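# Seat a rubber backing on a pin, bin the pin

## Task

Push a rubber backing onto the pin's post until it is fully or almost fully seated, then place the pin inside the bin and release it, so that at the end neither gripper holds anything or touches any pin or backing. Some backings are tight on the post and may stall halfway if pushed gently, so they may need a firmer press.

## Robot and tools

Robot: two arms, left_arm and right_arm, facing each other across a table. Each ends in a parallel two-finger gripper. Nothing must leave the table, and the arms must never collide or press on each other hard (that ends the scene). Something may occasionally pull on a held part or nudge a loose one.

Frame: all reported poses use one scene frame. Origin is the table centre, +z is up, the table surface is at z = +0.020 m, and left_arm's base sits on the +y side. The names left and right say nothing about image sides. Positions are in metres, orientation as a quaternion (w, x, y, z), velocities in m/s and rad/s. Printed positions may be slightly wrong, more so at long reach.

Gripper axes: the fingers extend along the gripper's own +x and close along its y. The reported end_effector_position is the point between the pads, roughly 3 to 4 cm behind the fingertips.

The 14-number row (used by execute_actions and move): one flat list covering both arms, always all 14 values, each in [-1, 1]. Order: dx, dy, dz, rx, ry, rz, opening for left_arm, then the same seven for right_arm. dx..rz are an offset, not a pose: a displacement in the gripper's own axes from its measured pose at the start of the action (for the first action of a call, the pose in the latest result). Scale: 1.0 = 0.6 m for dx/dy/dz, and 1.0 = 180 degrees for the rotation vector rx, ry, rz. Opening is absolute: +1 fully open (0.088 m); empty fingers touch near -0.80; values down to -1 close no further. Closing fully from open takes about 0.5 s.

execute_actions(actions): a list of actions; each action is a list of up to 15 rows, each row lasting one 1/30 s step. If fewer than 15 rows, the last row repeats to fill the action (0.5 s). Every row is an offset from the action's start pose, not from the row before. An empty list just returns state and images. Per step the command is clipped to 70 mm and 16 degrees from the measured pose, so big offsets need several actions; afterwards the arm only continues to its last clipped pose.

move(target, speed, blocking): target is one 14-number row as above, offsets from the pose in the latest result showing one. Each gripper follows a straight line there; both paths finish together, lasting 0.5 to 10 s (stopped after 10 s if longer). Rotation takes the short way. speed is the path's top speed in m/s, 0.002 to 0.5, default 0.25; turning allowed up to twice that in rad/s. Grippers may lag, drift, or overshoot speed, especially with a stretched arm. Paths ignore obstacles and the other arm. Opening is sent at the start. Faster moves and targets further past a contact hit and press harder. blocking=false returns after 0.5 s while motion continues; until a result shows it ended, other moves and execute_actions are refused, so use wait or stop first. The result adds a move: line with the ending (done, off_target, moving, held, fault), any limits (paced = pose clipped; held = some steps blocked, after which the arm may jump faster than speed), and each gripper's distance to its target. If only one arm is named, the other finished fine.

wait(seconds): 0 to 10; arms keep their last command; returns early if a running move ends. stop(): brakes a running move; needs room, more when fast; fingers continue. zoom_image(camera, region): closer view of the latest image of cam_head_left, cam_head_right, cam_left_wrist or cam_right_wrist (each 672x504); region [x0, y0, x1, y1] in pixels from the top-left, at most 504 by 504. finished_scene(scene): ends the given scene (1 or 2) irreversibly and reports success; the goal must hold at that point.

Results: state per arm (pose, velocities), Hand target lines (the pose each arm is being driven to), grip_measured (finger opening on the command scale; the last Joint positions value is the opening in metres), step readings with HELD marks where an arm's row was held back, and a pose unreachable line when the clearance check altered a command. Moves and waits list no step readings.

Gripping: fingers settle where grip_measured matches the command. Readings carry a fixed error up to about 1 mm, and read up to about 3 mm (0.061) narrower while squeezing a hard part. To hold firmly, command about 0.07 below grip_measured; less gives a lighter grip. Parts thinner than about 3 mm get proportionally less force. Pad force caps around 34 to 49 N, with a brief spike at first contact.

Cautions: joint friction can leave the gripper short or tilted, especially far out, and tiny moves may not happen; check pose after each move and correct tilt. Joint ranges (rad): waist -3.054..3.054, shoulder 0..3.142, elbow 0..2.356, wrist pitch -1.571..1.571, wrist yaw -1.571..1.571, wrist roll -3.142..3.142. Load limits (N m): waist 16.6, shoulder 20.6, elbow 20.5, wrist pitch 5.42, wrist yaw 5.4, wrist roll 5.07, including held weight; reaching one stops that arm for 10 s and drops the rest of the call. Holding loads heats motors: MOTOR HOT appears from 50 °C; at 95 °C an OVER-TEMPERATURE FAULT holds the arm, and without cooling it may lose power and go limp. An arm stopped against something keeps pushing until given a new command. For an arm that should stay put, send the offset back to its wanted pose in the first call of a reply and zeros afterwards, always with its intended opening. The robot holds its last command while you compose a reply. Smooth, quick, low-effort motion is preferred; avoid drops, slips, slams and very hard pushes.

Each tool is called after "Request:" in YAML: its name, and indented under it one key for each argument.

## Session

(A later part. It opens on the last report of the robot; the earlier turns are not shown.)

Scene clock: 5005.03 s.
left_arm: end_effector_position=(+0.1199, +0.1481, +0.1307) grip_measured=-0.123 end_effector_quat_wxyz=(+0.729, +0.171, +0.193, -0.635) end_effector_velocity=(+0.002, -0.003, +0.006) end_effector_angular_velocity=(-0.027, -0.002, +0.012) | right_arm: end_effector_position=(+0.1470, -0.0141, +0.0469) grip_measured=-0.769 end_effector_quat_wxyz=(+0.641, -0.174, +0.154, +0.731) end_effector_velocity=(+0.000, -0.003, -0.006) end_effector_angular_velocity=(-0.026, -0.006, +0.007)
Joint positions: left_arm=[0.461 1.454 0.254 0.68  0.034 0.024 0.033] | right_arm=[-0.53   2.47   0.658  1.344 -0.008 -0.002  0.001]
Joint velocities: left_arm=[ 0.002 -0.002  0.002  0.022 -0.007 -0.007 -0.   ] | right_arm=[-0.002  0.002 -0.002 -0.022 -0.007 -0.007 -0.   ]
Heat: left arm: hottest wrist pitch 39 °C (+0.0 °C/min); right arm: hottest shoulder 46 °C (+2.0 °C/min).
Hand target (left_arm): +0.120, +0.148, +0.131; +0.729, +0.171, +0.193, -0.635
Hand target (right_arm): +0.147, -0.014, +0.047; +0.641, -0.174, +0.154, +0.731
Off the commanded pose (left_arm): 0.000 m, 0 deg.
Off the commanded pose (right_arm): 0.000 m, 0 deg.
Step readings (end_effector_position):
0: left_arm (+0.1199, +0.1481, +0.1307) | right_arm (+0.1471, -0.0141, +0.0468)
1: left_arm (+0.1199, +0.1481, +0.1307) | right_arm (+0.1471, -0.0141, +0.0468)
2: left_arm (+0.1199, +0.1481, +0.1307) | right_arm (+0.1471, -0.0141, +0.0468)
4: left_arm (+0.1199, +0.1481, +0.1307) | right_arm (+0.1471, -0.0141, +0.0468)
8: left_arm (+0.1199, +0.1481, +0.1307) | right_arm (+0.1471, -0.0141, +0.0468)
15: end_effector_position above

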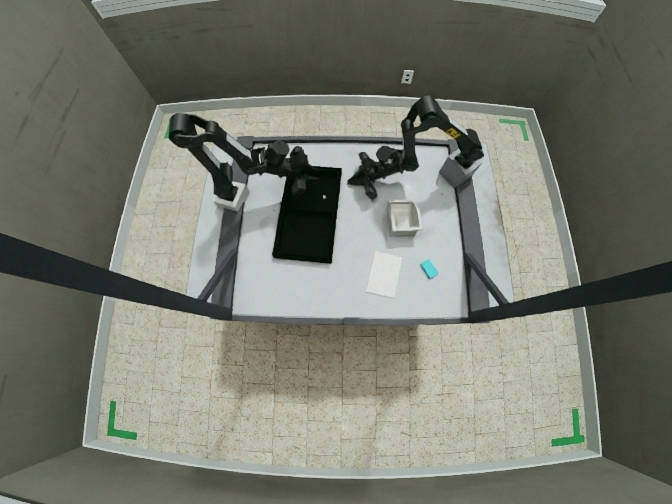

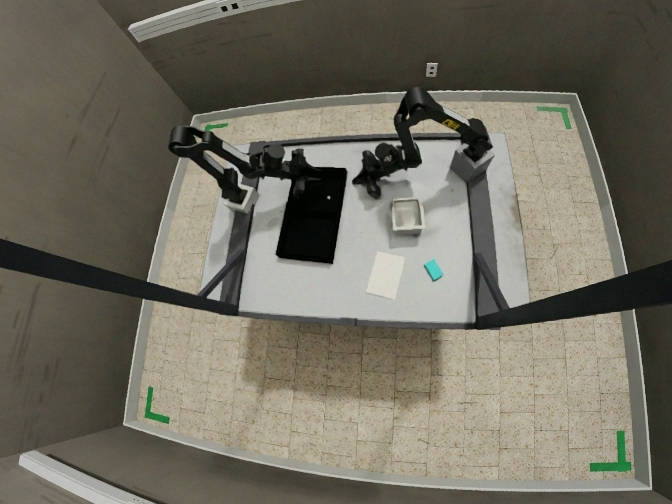

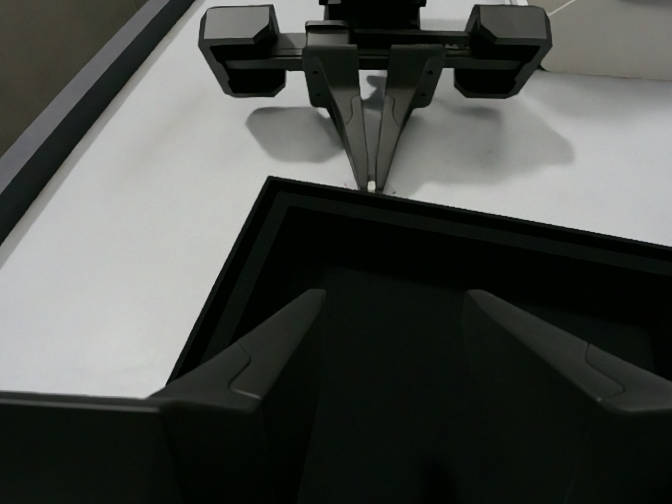

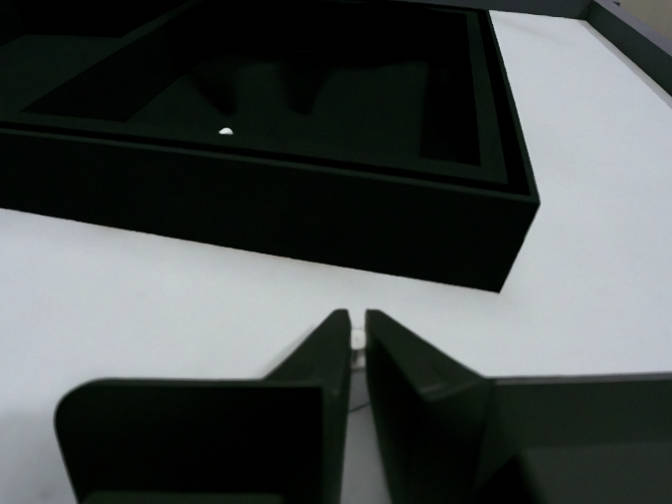

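Request:
move:
  target: [0,0,0,0,0,0,-0.12,0.0275,0,0.0195,0,0,0,-0.83]
  speed: 0.02

Scene clock: 5013.03 s.
left_arm: end_effector_position=(+0.1199, +0.1481, +0.1307) grip_measured=-0.123 end_effector_quat_wxyz=(+0.729, +0.171, +0.193, -0.635) end_effector_velocity=(+0.002, +0.002, -0.002) end_effector_angular_velocity=(+0.007, +0.009, +0.028) | right_arm: end_effector_position=(+0.1448, +0.0039, +0.0479) grip_measured=-0.769 end_effector_quat_wxyz=(+0.641, -0.175, +0.155, +0.731) end_effector_velocity=(-0.000, -0.000, -0.004) end_effector_angular_velocity=(-0.017, -0.005, +0.007)
Joint positions: left_arm=[0.461 1.454 0.254 0.68  0.034 0.024 0.033] | right_arm=[-0.53   2.466  0.73   1.264 -0.008 -0.002  0.001]
Joint velocities: left_arm=[-0.002 -0.002 -0.002 -0.007 -0.022 -0.022 -0.   ] | right_arm=[-0.002  0.002  0.007 -0.022 -0.007 -0.007 -0.   ]
Heat: left arm: hottest wrist pitch 39 °C (+0.0 °C/min); right arm: hottest shoulder 46 °C (+2.0 °C/min).
Hand target (left_arm): +0.120, +0.148, +0.131; +0.729, +0.171, +0.193, -0.635
Hand target (right_arm): +0.144, +0.006, +0.050; +0.641, -0.173, +0.153, +0.731
Off the commanded pose (left_arm): 0.000 m, 0 deg.
Off the commanded pose (right_arm): 0.003 m, 0 deg.
move: done

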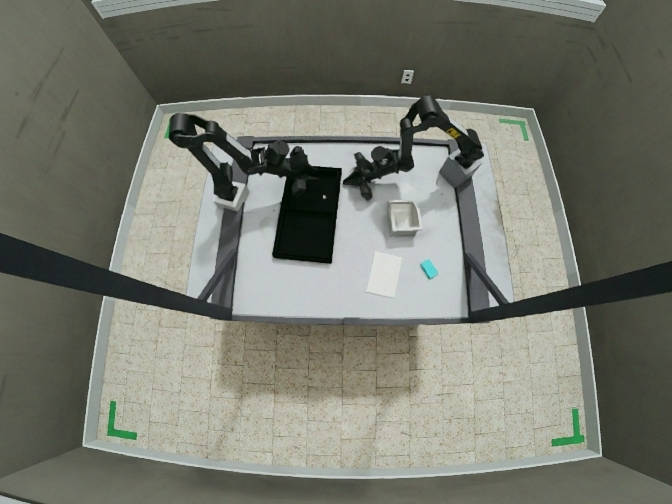

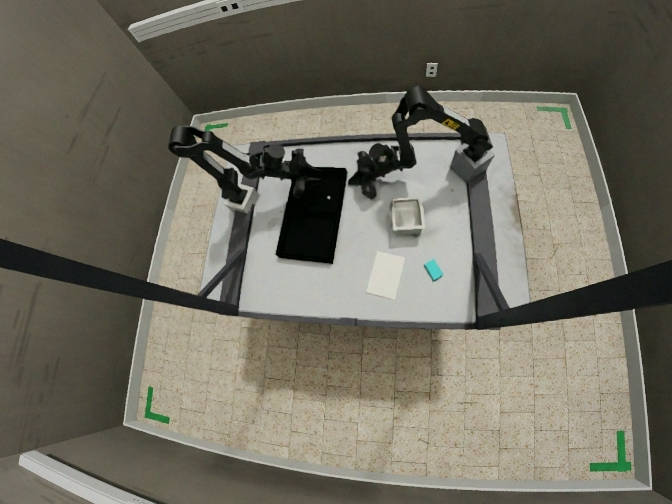

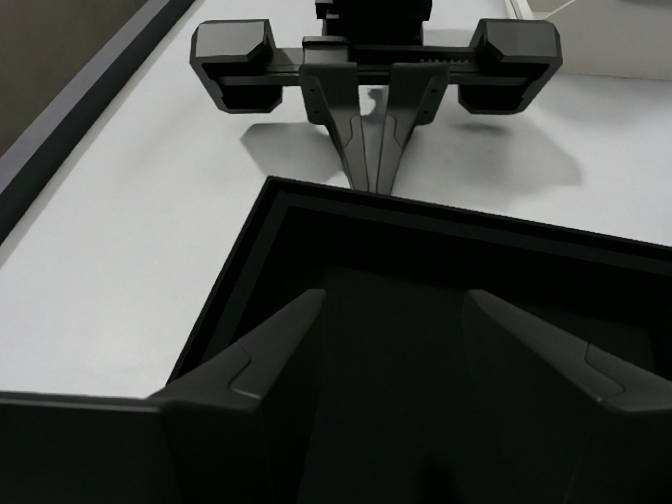

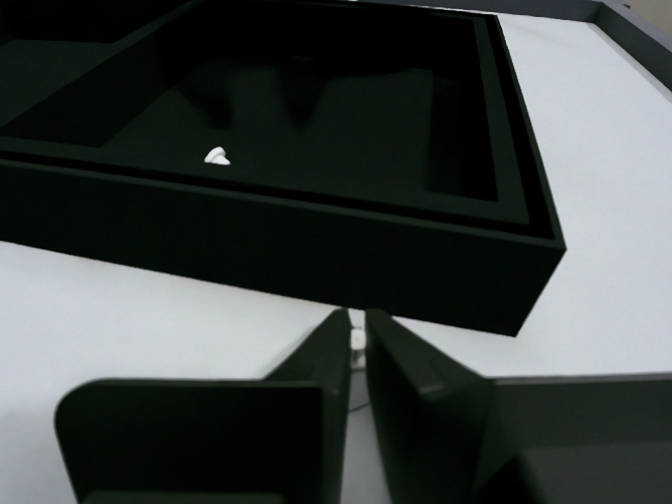

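Request:
move:
  target: [0,0,0,0,0,0,-0.12,0.0108,0,0.0083,0,0,0,-0.83]
  speed: 0.008

Scene clock: 5021.17 s.
left_arm: end_effector_position=(+0.1199, +0.1481, +0.1307) grip_measured=-0.123 end_effector_quat_wxyz=(+0.729, +0.171, +0.193, -0.635) end_effector_velocity=(+0.001, -0.002, +0.004) end_effector_angular_velocity=(-0.022, -0.001, +0.008) | right_arm: end_effector_position=(+0.1442, +0.0093, +0.0479) grip_measured=-0.769 end_effector_quat_wxyz=(+0.641, -0.176, +0.156, +0.731) end_effector_velocity=(+0.000, -0.003, -0.002) end_effector_angular_velocity=(-0.012, -0.005, +0.007)
Joint positions: left_arm=[0.461 1.454 0.254 0.68  0.034 0.024 0.033] | right_arm=[-0.53   2.465  0.752  1.238 -0.008 -0.002  0.001]
Joint velocities: left_arm=[-0.002 -0.002 -0.002  0.022 -0.007 -0.007 -0.   ] | right_arm=[-0.002 -0.002 -0.007 -0.007 -0.007 -0.007  0.   ]
Heat: left arm: hottest wrist pitch 39 °C (+0.0 °C/min); right arm: hottest shoulder 46 °C (+1.0 °C/min).
Hand target (left_arm): +0.120, +0.148, +0.131; +0.729, +0.171, +0.193, -0.635
Hand target (right_arm): +0.144, +0.012, +0.049; +0.641, -0.175, +0.155, +0.731
Off the commanded pose (left_arm): 0.000 m, 0 deg.
Off the commanded pose (right_arm): 0.003 m, 0 deg.
move: done

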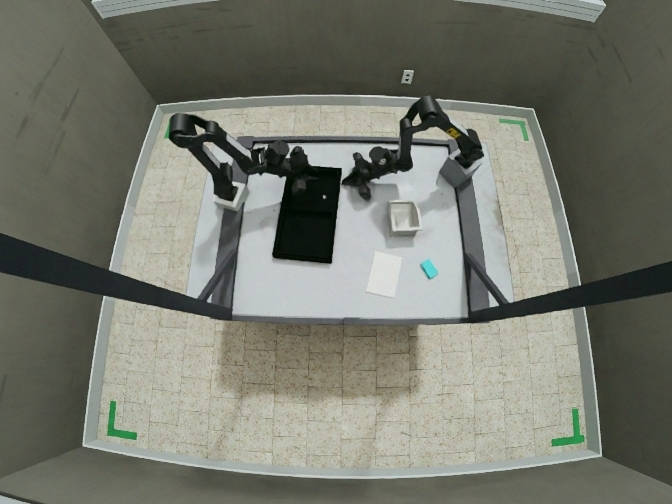

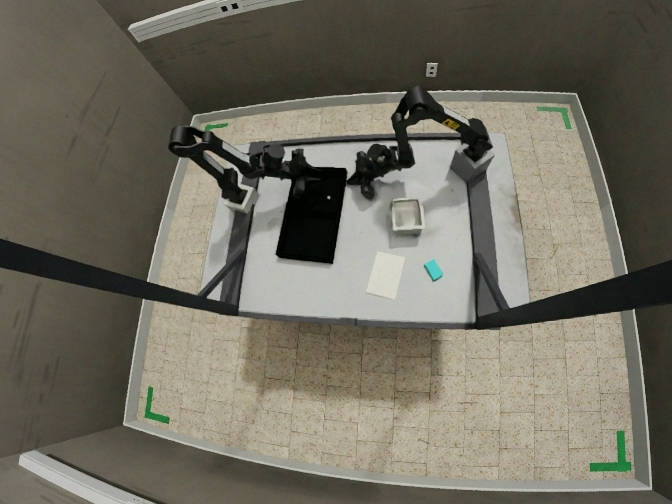

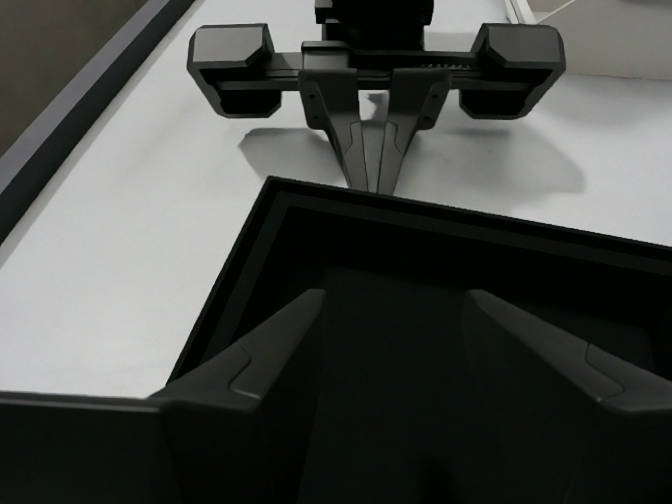

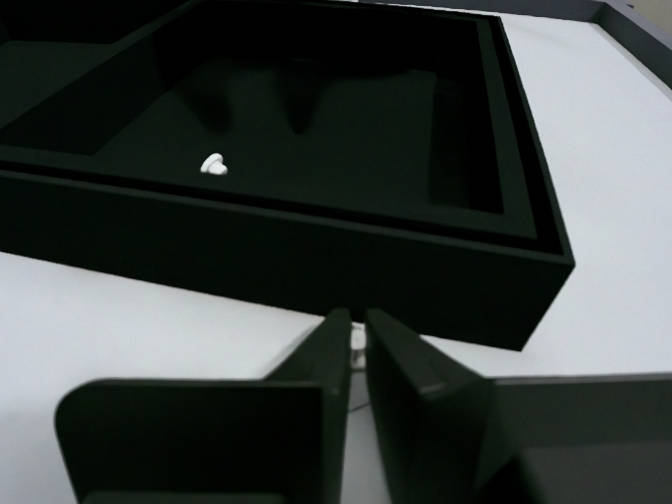

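Request:
move:
  target: [0,0,0,0,0,0,-0.12,0.0066,0,0.0185,0,-0.0104,0,-0.83]
  speed: 0.01

Scene clock: 5046.83 s.
left_arm: end_effector_position=(+0.1199, +0.1481, +0.1307) grip_measured=-0.123 end_effector_quat_wxyz=(+0.729, +0.171, +0.193, -0.635) end_effector_velocity=(+0.001, +0.002, -0.002) end_effector_angular_velocity=(+0.010, -0.016, +0.008) | right_arm: end_effector_position=(+0.1439, +0.0103, +0.0489) grip_measured=-0.769 end_effector_quat_wxyz=(+0.641, -0.174, +0.154, +0.731) end_effector_velocity=(+0.000, -0.001, -0.001) end_effector_angular_velocity=(-0.007, -0.004, +0.007)
Joint positions: left_arm=[0.461 1.454 0.254 0.68  0.034 0.024 0.033] | right_arm=[-0.53   2.465  0.754  1.241 -0.008 -0.002  0.001]
Joint velocities: left_arm=[-0.007 -0.002 -0.002 -0.007 -0.022  0.007 -0.   ] | right_arm=[-0.002 -0.002 -0.002 -0.007 -0.007 -0.007  0.   ]
Heat: left arm: hottest wrist pitch 39 °C (+0.0 °C/min); right arm: hottest shoulder 48 °C (+3.0 °C/min).
Hand target (left_arm): +0.120, +0.148, +0.131; +0.729, +0.171, +0.193, -0.635
Hand target (right_arm): +0.143, +0.018, +0.056; +0.643, -0.164, +0.145, +0.733
Off the commanded pose (left_arm): 0.000 m, 0 deg.
Off the commanded pose (right_arm): 0.010 m, 2 deg.
move: off_target (right_arm)

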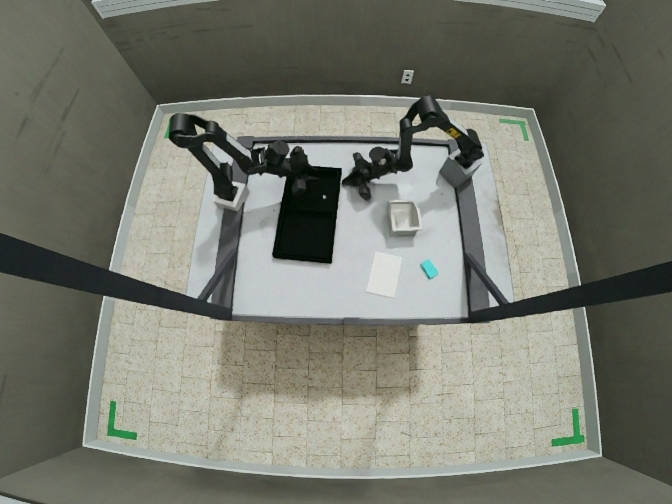

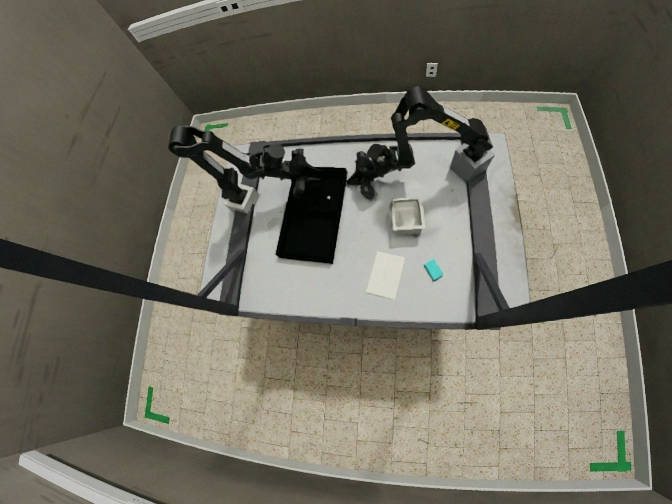

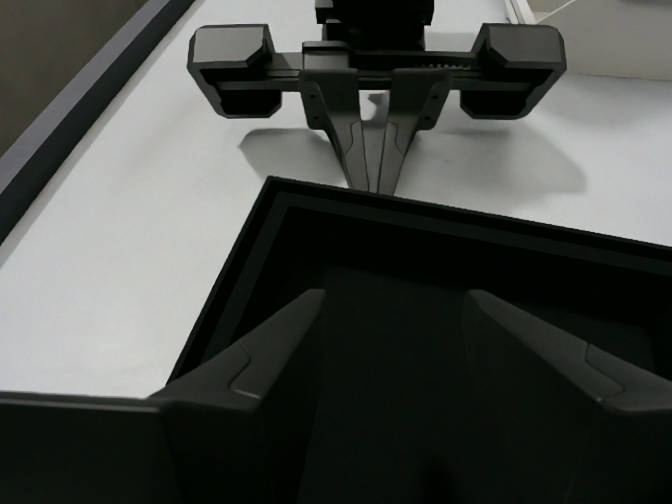

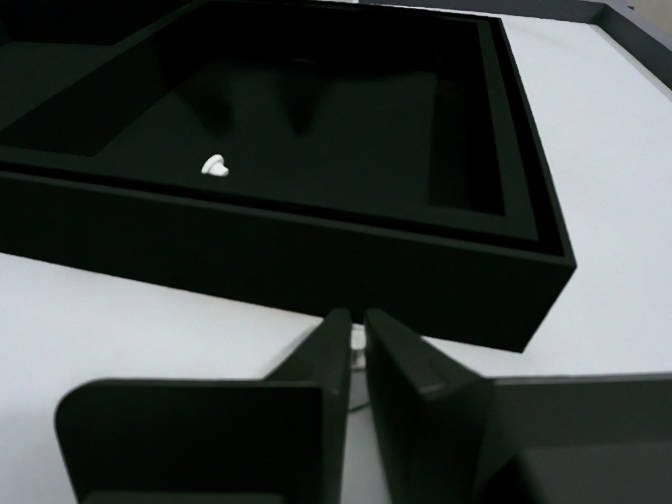

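Request:
execute_actions:
  actions:
    - [[0,0,0,0,0,0,-0.12,0.0066,0,0.0185,0,-0.0104,0,-0.83],[0,0,0,0,0,0,-0.12,0.007,0,0.0196,0,-0.011,0,-0.83],[0,0,0,0,0,0,-0.12,0.0074,0,0.0207,0,-0.0116,0,-0.83],[0,0,0,0,0,0,-0.12,0.0078,0,0.0218,0,-0.0123,0,-0.83],[0,0,0,0,0,0,-0.12,0.0082,0,0.0229,0,-0.0129,0,-0.83],[0,0,0,0,0,0,-0.12,0.0086,0,0.024,0,-0.0135,0,-0.83],[0,0,0,0,0,0,-0.12,0.009,0,0.0252,0,-0.0141,0,-0.83],[0,0,0,0,0,0,-0.12,0.0094,0,0.0263,0,-0.0148,0,-0.83],[0,0,0,0,0,0,-0.12,0.0098,0,0.0274,0,-0.0154,0,-0.83],[0,0,0,0,0,0,-0.12,0.0102,0,0.0285,0,-0.016,0,-0.83],[0,0,0,0,0,0,-0.12,0.0106,0,0.0296,0,-0.0166,0,-0.83]]
    - [[0,0,0,0,0,0,-0.12,0.0106,0,0.0296,0,-0.0166,0,-0.83],[0,0,0,0,0,0,-0.12,0.011,0,0.0307,0,-0.0173,0,-0.83],[0,0,0,0,0,0,-0.12,0.0114,0,0.0318,0,-0.0179,0,-0.83],[0,0,0,0,0,0,-0.12,0.0118,0,0.033,0,-0.0185,0,-0.83],[0,0,0,0,0,0,-0.12,0.0121,0,0.0341,0,-0.0191,0,-0.83],[0,0,0,0,0,0,-0.12,0.0125,0,0.0352,0,-0.0198,0,-0.83],[0,0,0,0,0,0,-0.12,0.0129,0,0.0363,0,-0.0204,0,-0.83],[0,0,0,0,0,0,-0.12,0.0133,0,0.0374,0,-0.021,0,-0.83],[0,0,0,0,0,0,-0.12,0.0137,0,0.0385,0,-0.0216,0,-0.83],[0,0,0,0,0,0,-0.12,0.0141,0,0.0396,0,-0.0223,0,-0.83],[0,0,0,0,0,0,-0.12,0.0145,0,0.0407,0,-0.0229,0,-0.83]]

Scene clock: 5065.73 s.
left_arm: end_effector_position=(+0.1199, +0.1481, +0.1307) grip_measured=-0.123 end_effector_quat_wxyz=(+0.729, +0.171, +0.193, -0.635) end_effector_velocity=(+0.000, +0.001, +0.000) end_effector_angular_velocity=(+0.002, +0.003, +0.008) | right_arm: end_effector_position=(+0.1433, +0.0123, +0.0513) grip_measured=-0.769 end_effector_quat_wxyz=(+0.642, -0.170, +0.150, +0.733) end_effector_velocity=(-0.004, -0.000, +0.002) end_effector_angular_velocity=(+0.007, +0.004, +0.025)
Joint positions: left_arm=[0.461 1.454 0.254 0.68  0.034 0.024 0.033] | right_arm=[-0.529  2.465  0.758  1.249 -0.008 -0.002  0.001]
Joint velocities: left_arm=[-0.002 -0.007 -0.002 -0.007 -0.007 -0.007 -0.   ] | right_arm=[ 0.002 -0.002 -0.002  0.007 -0.022 -0.007  0.   ]
Heat: left arm: hottest wrist pitch 39 °C (+0.0 °C/min); right arm: hottest shoulder 49 °C (+3.1 °C/min).
Hand target (left_arm): +0.120, +0.148, +0.131; +0.729, +0.171, +0.193, -0.635
Hand target (right_arm): +0.141, +0.029, +0.069; +0.646, -0.146, +0.129, +0.738
Off the commanded pose (left_arm): 0.000 m, 0 deg.
Off the commanded pose (right_arm): 0.024 m, 4 deg.
Step readings (end_effector_position; steps 1 to 15: 1st action; 16 to 30: 2nd action):
0: left_arm (+0.1199, +0.1481, +0.1307) | right_arm (+0.1439, +0.0103, +0.0489)
1: left_arm (+0.1199, +0.1481, +0.1307) | right_arm (+0.1439, +0.0104, +0.0491)
2: left_arm (+0.1199, +0.1481, +0.1307) | right_arm (+0.1437, +0.0106, +0.0493)
4: left_arm (+0.1199, +0.1481, +0.1307) | right_arm (+0.1435, +0.0106, +0.0493)
8: left_arm (+0.1199, +0.1481, +0.1307) | right_arm (+0.1434, +0.0110, +0.0497)
15: left_arm (+0.1199, +0.1481, +0.1307) | right_arm (+0.1434, +0.0113, +0.0500)
16: left_arm (+0.1199, +0.1481, +0.1307) | right_arm (+0.1434, +0.0114, +0.0502)
17: left_arm (+0.1199, +0.1481, +0.1307) | right_arm (+0.1434, +0.0115, +0.0504)
19: left_arm (+0.1199, +0.1481, +0.1307) | right_arm (+0.1434, +0.0116, +0.0505)
23: left_arm (+0.1199, +0.1481, +0.1307) | right_arm (+0.1433, +0.0120, +0.0508)
30: end_effector_position above

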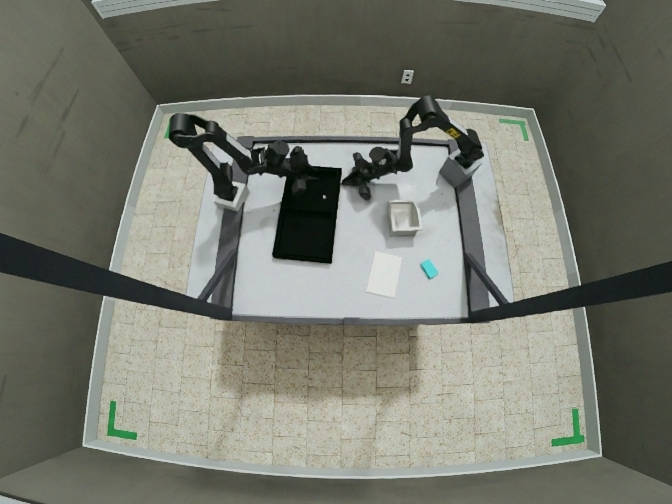

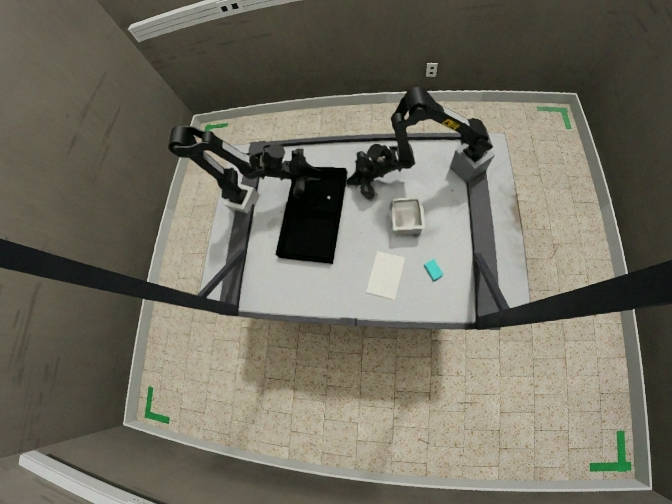

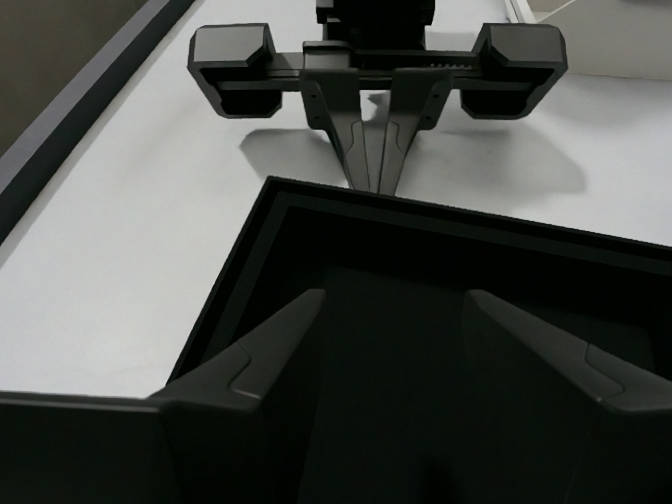

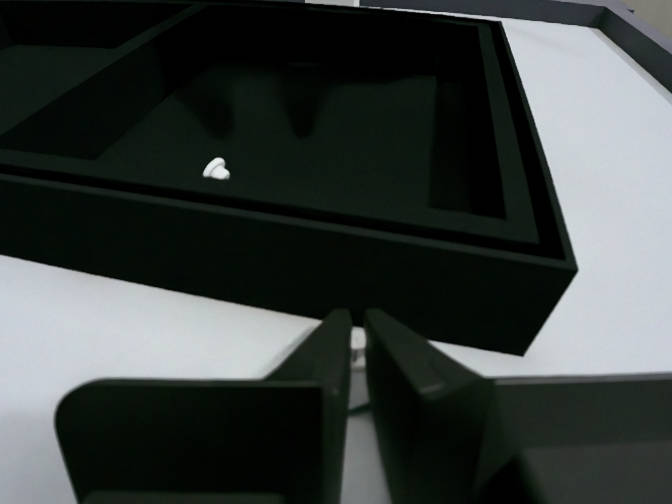

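Request:
zoom_image:
  camera: "cam_right_wrist"
  region: [310, 300, 410, 430]

Region (310, 300, 410, 430) of cam_right_wrist's 672x504 image, scaled by 3.877, with more detail than that image has; it fills the left 388 columns of this view, and the rest is white.

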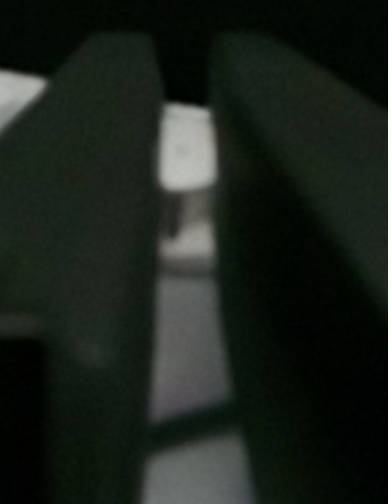

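Request:
execute_actions:
  actions:
    - [[0,0,0,0,0,0,-0.12,0.0151,0,0.038,0,-0.0207,0,-0.83],[0,0,0,0,0,0,-0.12,0.0156,0,0.0393,0,-0.0214,0,-0.83],[0,0,0,0,0,0,-0.12,0.0162,0,0.0407,0,-0.0222,0,-0.83],[0,0,0,0,0,0,-0.12,0.0167,0,0.0421,0,-0.0229,0,-0.83],[0,0,0,0,0,0,-0.12,0.0173,0,0.0435,0,-0.0237,0,-0.83],[0,0,0,0,0,0,-0.12,0.0178,0,0.0449,0,-0.0244,0,-0.83],[0,0,0,0,0,0,-0.12,0.0184,0,0.0462,0,-0.0252,0,-0.83],[0,0,0,0,0,0,-0.12,0.0189,0,0.0476,0,-0.0259,0,-0.83],[0,0,0,0,0,0,-0.12,0.0195,0,0.049,0,-0.0267,0,-0.83],[0,0,0,0,0,0,-0.12,0.02,0,0.0504,0,-0.0274,0,-0.83],[0,0,0,0,0,0,-0.12,0.0206,0,0.0518,0,-0.0282,0,-0.83]]

Scene clock: 5083.20 s.
left_arm: end_effector_position=(+0.1199, +0.1481, +0.1307) grip_measured=-0.123 end_effector_quat_wxyz=(+0.729, +0.171, +0.193, -0.635) end_effector_velocity=(+0.002, +0.002, -0.000) end_effector_angular_velocity=(-0.001, -0.010, +0.005) | right_arm: end_effector_position=(+0.1430, +0.0133, +0.0520) grip_measured=-0.769 end_effector_quat_wxyz=(+0.642, -0.169, +0.149, +0.733) end_effector_velocity=(-0.002, +0.001, +0.001) end_effector_angular_velocity=(+0.005, +0.017, +0.014)
Joint positions: left_arm=[0.461 1.454 0.254 0.68  0.034 0.024 0.033] | right_arm=[-0.529  2.465  0.761  1.249 -0.008 -0.002  0.001]
Joint velocities: left_arm=[ 0.002 -0.002 -0.007  0.007 -0.007  0.007 -0.   ] | right_arm=[-0.002  0.002  0.002  0.007 -0.022  0.007 -0.   ]
Heat: left arm: hottest wrist pitch 39 °C (+0.0 °C/min); right arm: hottest shoulder 51 °C (+4.1 °C/min). Fold the right arm in close to its base before you think long.
Hand target (left_arm): +0.120, +0.148, +0.131; +0.729, +0.171, +0.193, -0.635
Hand target (right_arm): +0.140, +0.035, +0.075; +0.648, -0.138, +0.122, +0.740
Off the commanded pose (left_arm): 0.000 m, 0 deg.
Off the commanded pose (right_arm): 0.032 m, 5 deg.
MOTOR HOT: a motor of the right arm reached 50 °C. Now the hottest motor of the right arm, joint 2 (shoulder), reports 51 °C. The temperature limit of the motors' drives, at which the controller stops that arm, is 95 °C. To cool a motor, set the load down, stop pushing, or move to a pose that needs little force.
Step readings (end_effector_position):
0: left_arm (+0.1199, +0.1481, +0.1307) | right_arm (+0.1433, +0.0123, +0.0513)
1: left_arm (+0.1199, +0.1481, +0.1307) | right_arm (+0.1433, +0.0124, +0.0514)
2: left_arm (+0.1199, +0.1481, +0.1307) | right_arm (+0.1431, +0.0124, +0.0514)
4: left_arm (+0.1199, +0.1481, +0.1307) | right_arm (+0.1431, +0.0127, +0.0516)
8: left_arm (+0.1199, +0.1481, +0.1307) | right_arm (+0.1430, +0.0129, +0.0518)
15: end_effector_position above

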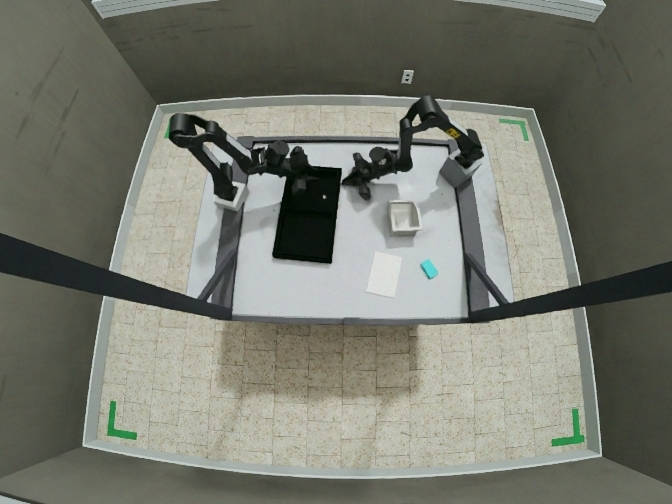

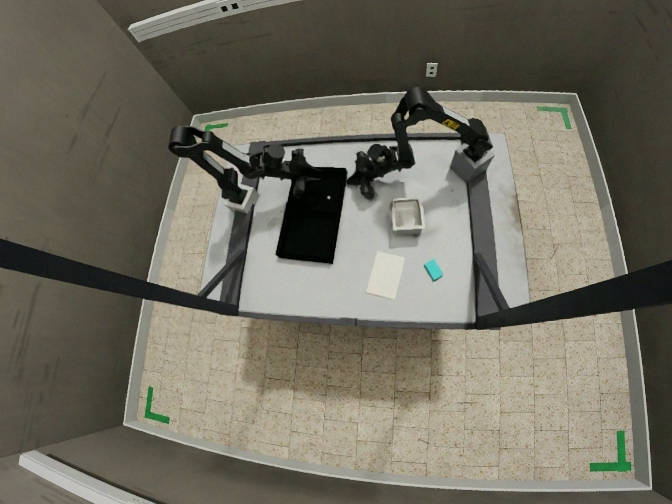

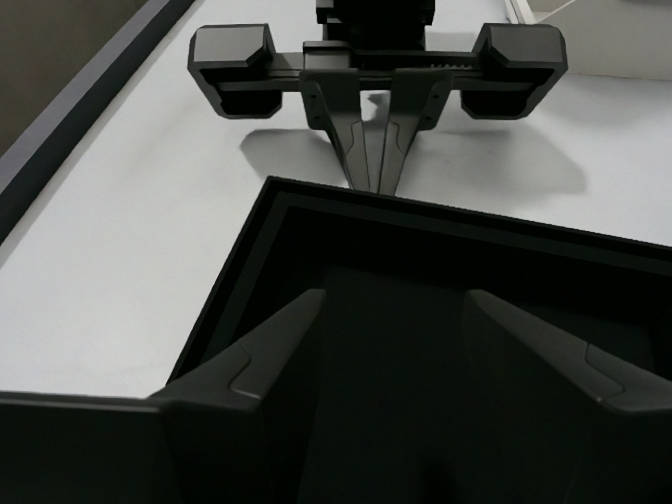

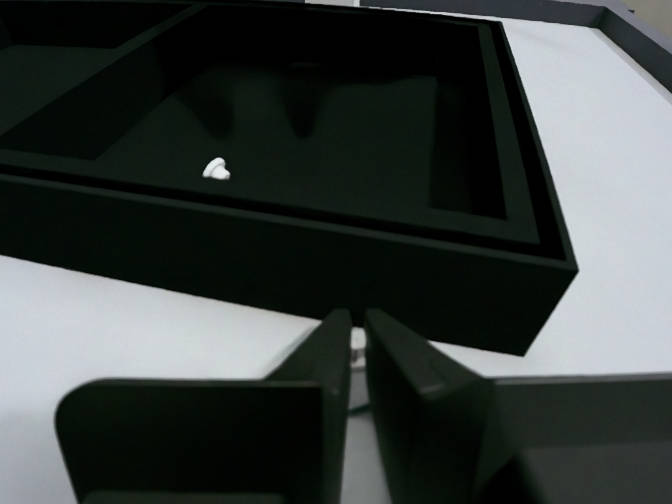

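Request:
execute_actions:
  actions:
    - [[0,0,0,0,0,0,-0.12,0.0206,0,0.0518,0,-0.0282,0,-0.83],[0,0,0,0,0,0,-0.12,0.0212,0,0.0535,0,-0.0291,0,-0.83],[0,0,0,0,0,0,-0.12,0.0219,0,0.0552,0,-0.0301,0,-0.83],[0,0,0,0,0,0,-0.12,0.0226,0,0.0569,0,-0.031,0,-0.83],[0,0,0,0,0,0,-0.12,0.0233,0,0.0587,0,-0.032,0,-0.83],[0,0,0,0,0,0,-0.12,0.024,0,0.0604,0,-0.0329,0,-0.83],[0,0,0,0,0,0,-0.12,0.0247,0,0.0621,0,-0.0338,0,-0.83],[0,0,0,0,0,0,-0.12,0.0253,0,0.0638,0,-0.0348,0,-0.83],[0,0,0,0,0,0,-0.12,0.026,0,0.0656,0,-0.0357,0,-0.83],[0,0,0,0,0,0,-0.12,0.0267,0,0.0673,0,-0.0367,0,-0.83],[0,0,0,0,0,0,-0.12,0.0274,0,0.069,0,-0.0376,0,-0.83]]

Scene clock: 5093.40 s.
left_arm: end_effector_position=(+0.1199, +0.1481, +0.1307) grip_measured=-0.123 end_effector_quat_wxyz=(+0.729, +0.171, +0.193, -0.635) end_effector_velocity=(+0.000, +0.002, -0.003) end_effector_angular_velocity=(+0.012, +0.005, +0.008) | right_arm: end_effector_position=(+0.1428, +0.0146, +0.0532) grip_measured=-0.769 end_effector_quat_wxyz=(+0.642, -0.167, +0.147, +0.733) end_effector_velocity=(-0.002, -0.001, -0.001) end_effector_angular_velocity=(-0.008, +0.002, +0.021)
Joint positions: left_arm=[0.461 1.454 0.254 0.68  0.034 0.024 0.033] | right_arm=[-0.529  2.465  0.764  1.251 -0.008 -0.002  0.001]
Joint velocities: left_arm=[-0.002  0.002 -0.002 -0.007 -0.007 -0.007 -0.   ] | right_arm=[-0.002 -0.002 -0.002 -0.007 -0.022 -0.007  0.   ]
Heat: left arm: hottest wrist pitch 39 °C (+0.0 °C/min); right arm: hottest shoulder 52 °C (+5.1 °C/min). Fold the right arm in close to its base before you think long.
Hand target (left_arm): +0.120, +0.148, +0.131; +0.729, +0.171, +0.193, -0.635
Hand target (right_arm): +0.139, +0.043, +0.084; +0.649, -0.125, +0.111, +0.742
Off the commanded pose (left_arm): 0.000 m, 0 deg.
Off the commanded pose (right_arm): 0.043 m, 6 deg.
MOTOR HOT: still on. Now the hottest motor of the right arm, joint 2 (shoulder), reports 52 °C; a drive's own limit is 95 °C.
Step readings (end_effector_position):
0: left_arm (+0.1199, +0.1481, +0.1307) | right_arm (+0.1430, +0.0133, +0.0520)
1: left_arm (+0.1199, +0.1481, +0.1307) | right_arm (+0.1430, +0.0133, +0.0520)
2: left_arm (+0.1199, +0.1481, +0.1307) | right_arm (+0.1430, +0.0135, +0.0521)
4: left_arm (+0.1199, +0.1481, +0.1307) | right_arm (+0.1429, +0.0136, +0.0522)
8: left_arm (+0.1199, +0.1481, +0.1307) | right_arm (+0.1429, +0.0141, +0.0526)
15: end_effector_position above

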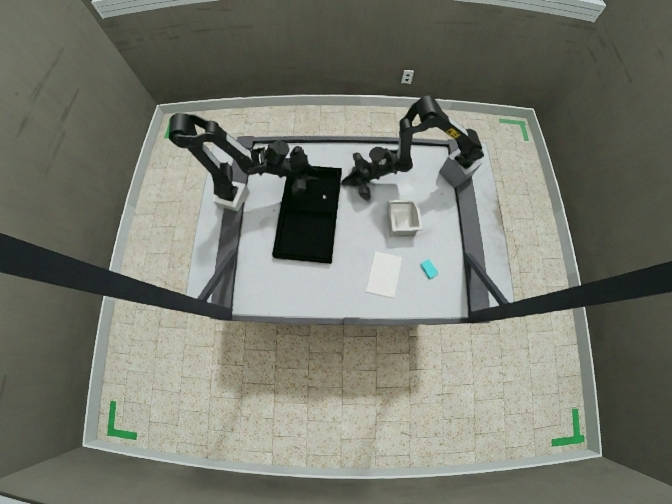

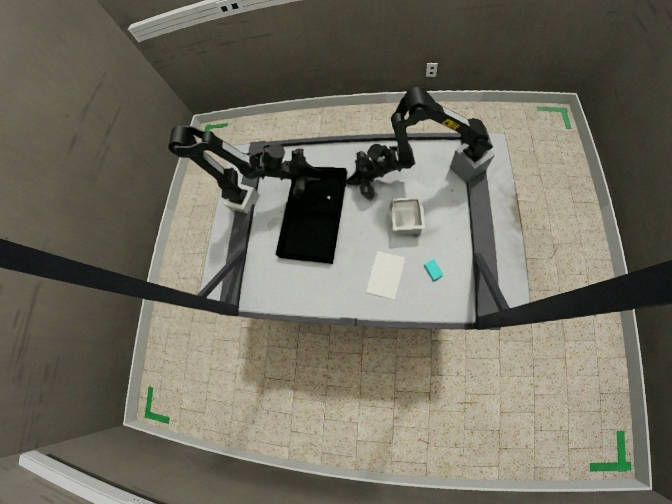

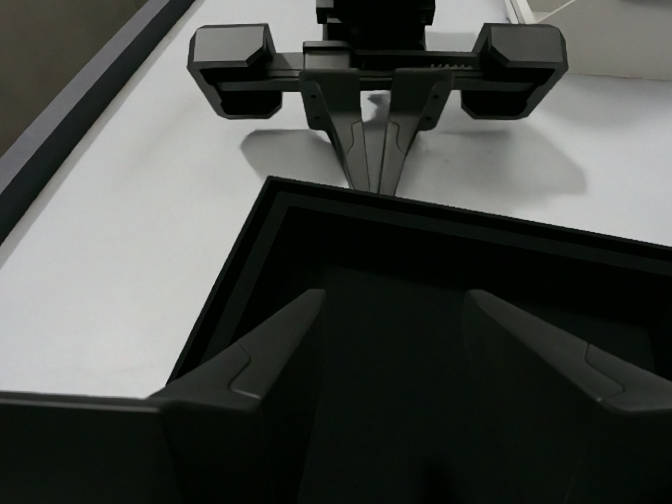

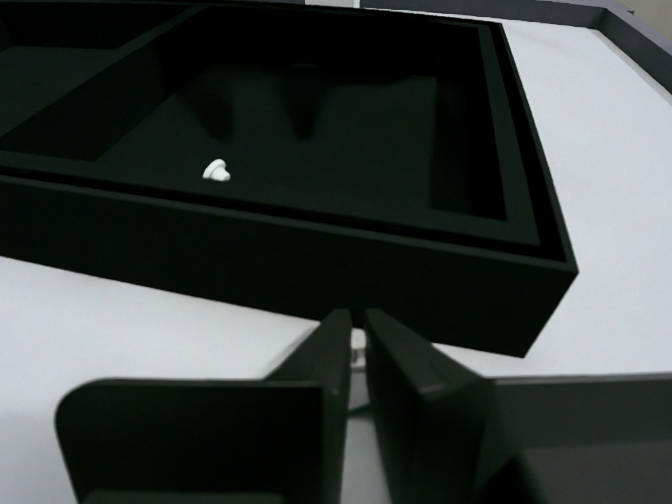

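Request:
zoom_image:
  camera: "cam_right_wrist"
  region: [310, 300, 410, 430]

Region (310, 300, 410, 430) of cam_right_wrist's 672x504 image, scaled by 3.877, with more detail than that image has; it fills the left 388 columns of this view, and the rest is white.

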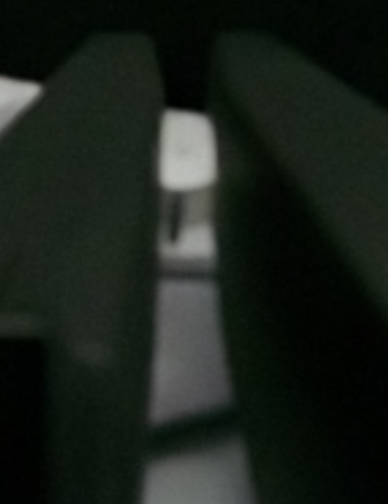

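Request:
execute_actions:
  actions:
    - [[0,0,0,0,0,0,-0.12,0.0274,0,0.068,0,-0.037,0,-0.83],[0,0,0,0,0,0,-0.12,0.0283,0,0.0694,0,-0.0377,0,-0.83],[0,0,0,0,0,0,-0.12,0.0291,0,0.0707,0,-0.0385,0,-0.83],[0,0,0,0,0,0,-0.12,0.03,0,0.0721,0,-0.0392,0,-0.83],[0,0,0,0,0,0,-0.12,0.0308,0,0.0734,0,-0.0399,0,-0.83],[0,0,0,0,0,0,-0.12,0.0317,0,0.0748,0,-0.0407,0,-0.83],[0,0,0,0,0,0,-0.12,0.0326,0,0.0762,0,-0.0414,0,-0.83],[0,0,0,0,0,0,-0.12,0.0334,0,0.0775,0,-0.0421,0,-0.83],[0,0,0,0,0,0,-0.12,0.0343,0,0.0789,0,-0.0428,0,-0.83],[0,0,0,0,0,0,-0.12,0.0351,0,0.0802,0,-0.0436,0,-0.83],[0,0,0,0,0,0,-0.12,0.036,0,0.0816,0,-0.0443,0,-0.83]]

Scene clock: 5110.90 s.
left_arm: end_effector_position=(+0.1199, +0.1481, +0.1307) grip_measured=-0.123 end_effector_quat_wxyz=(+0.729, +0.171, +0.193, -0.635) end_effector_velocity=(+0.000, -0.000, +0.000) end_effector_angular_velocity=(+0.000, +0.016, +0.015) | right_arm: end_effector_position=(+0.1427, +0.0160, +0.0542) grip_measured=-0.769 end_effector_quat_wxyz=(+0.643, -0.165, +0.146, +0.734) end_effector_velocity=(-0.002, +0.000, +0.000) end_effector_angular_velocity=(-0.003, +0.003, +0.021)
Joint positions: left_arm=[0.461 1.454 0.254 0.68  0.034 0.024 0.033] | right_arm=[-0.529  2.465  0.768  1.252 -0.008 -0.002  0.001]
Joint velocities: left_arm=[-0.002 -0.002  0.002 -0.007 -0.007 -0.022  0.   ] | right_arm=[-0.002 -0.002  0.002 -0.007 -0.022 -0.007 -0.   ]
Heat: left arm: hottest wrist pitch 39 °C (+0.0 °C/min); right arm: hottest shoulder 55 °C (+7.1 °C/min). Fold the right arm in close to its base before you think long.
Hand target (left_arm): +0.120, +0.148, +0.131; +0.729, +0.171, +0.193, -0.635
Hand target (right_arm): +0.138, +0.050, +0.091; +0.651, -0.116, +0.102, +0.743
Off the commanded pose (left_arm): 0.000 m, 0 deg.
Off the commanded pose (right_arm): 0.052 m, 8 deg.
MOTOR HOT: still on. Now the hottest motor of the right arm, joint 2 (shoulder), reports 55 °C; a drive's own limit is 95 °C.
Step readings (end_effector_position):
0: left_arm (+0.1199, +0.1481, +0.1307) | right_arm (+0.1428, +0.0146, +0.0532)
1: left_arm (+0.1199, +0.1481, +0.1307) | right_arm (+0.1428, +0.0146, +0.0532)
2: left_arm (+0.1199, +0.1481, +0.1307) | right_arm (+0.1428, +0.0148, +0.0533)
4: left_arm (+0.1199, +0.1481, +0.1307) | right_arm (+0.1428, +0.0149, +0.0534)
8: left_arm (+0.1199, +0.1481, +0.1307) | right_arm (+0.1427, +0.0154, +0.0538)
15: end_effector_position above

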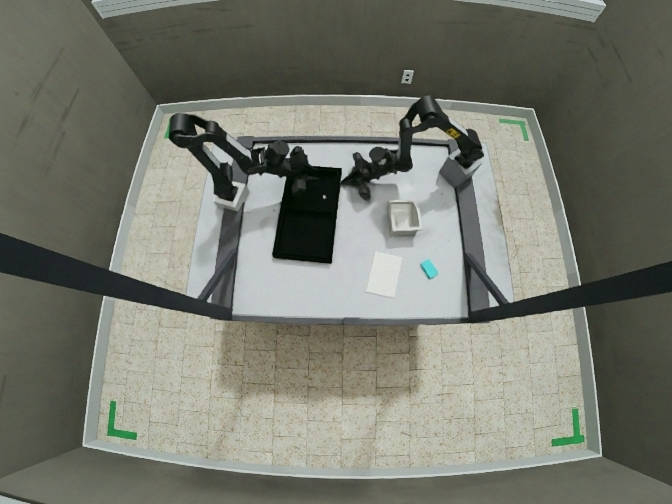

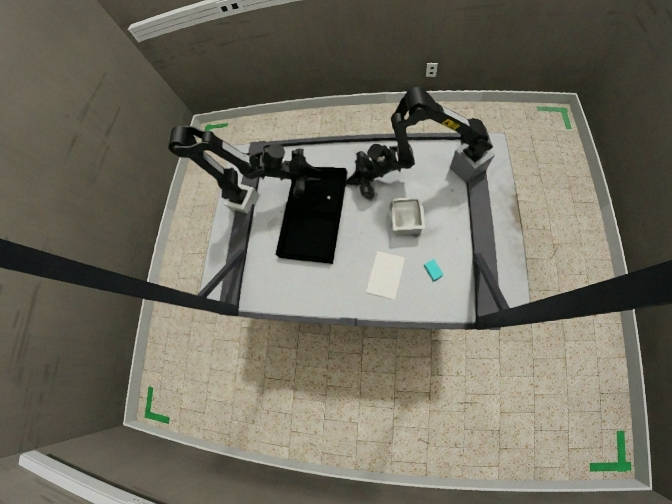

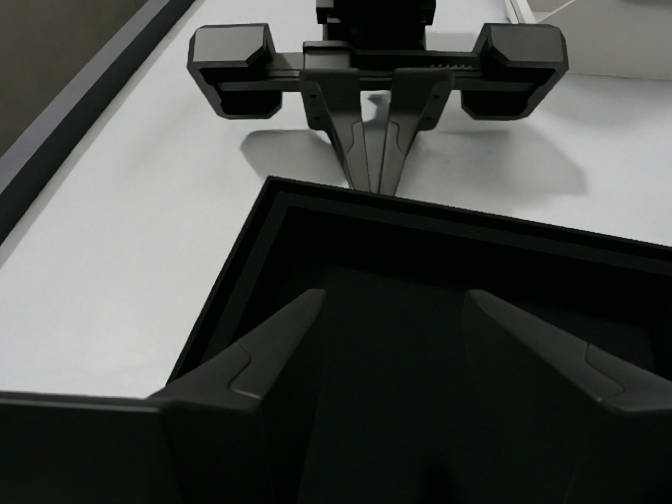

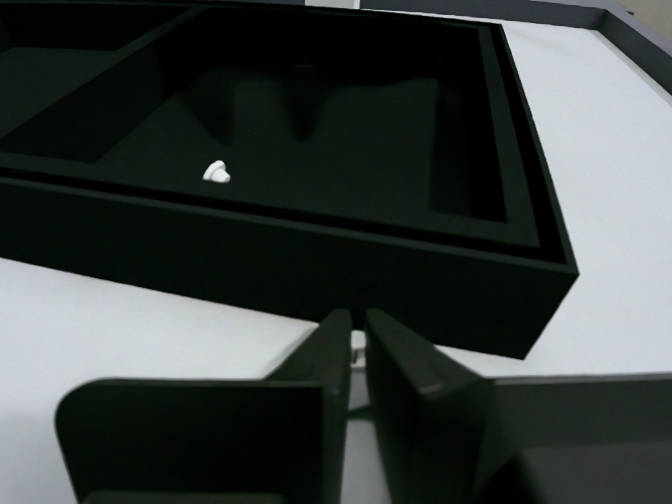

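Request:
zoom_image:
  camera: "cam_right_wrist"
  region: [310, 300, 410, 430]

Region (310, 300, 410, 430) of cam_right_wrist's 672x504 image, scaled by 3.877, with more detail than that image has; it fills the left 388 columns of this view, and the rest is white.

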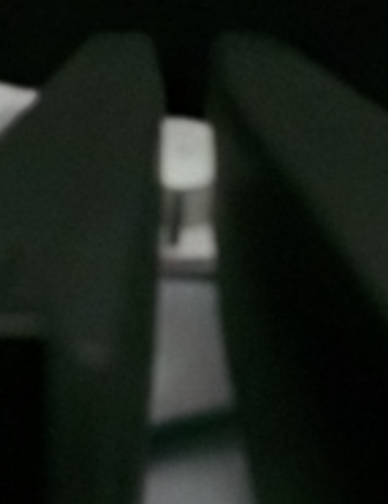

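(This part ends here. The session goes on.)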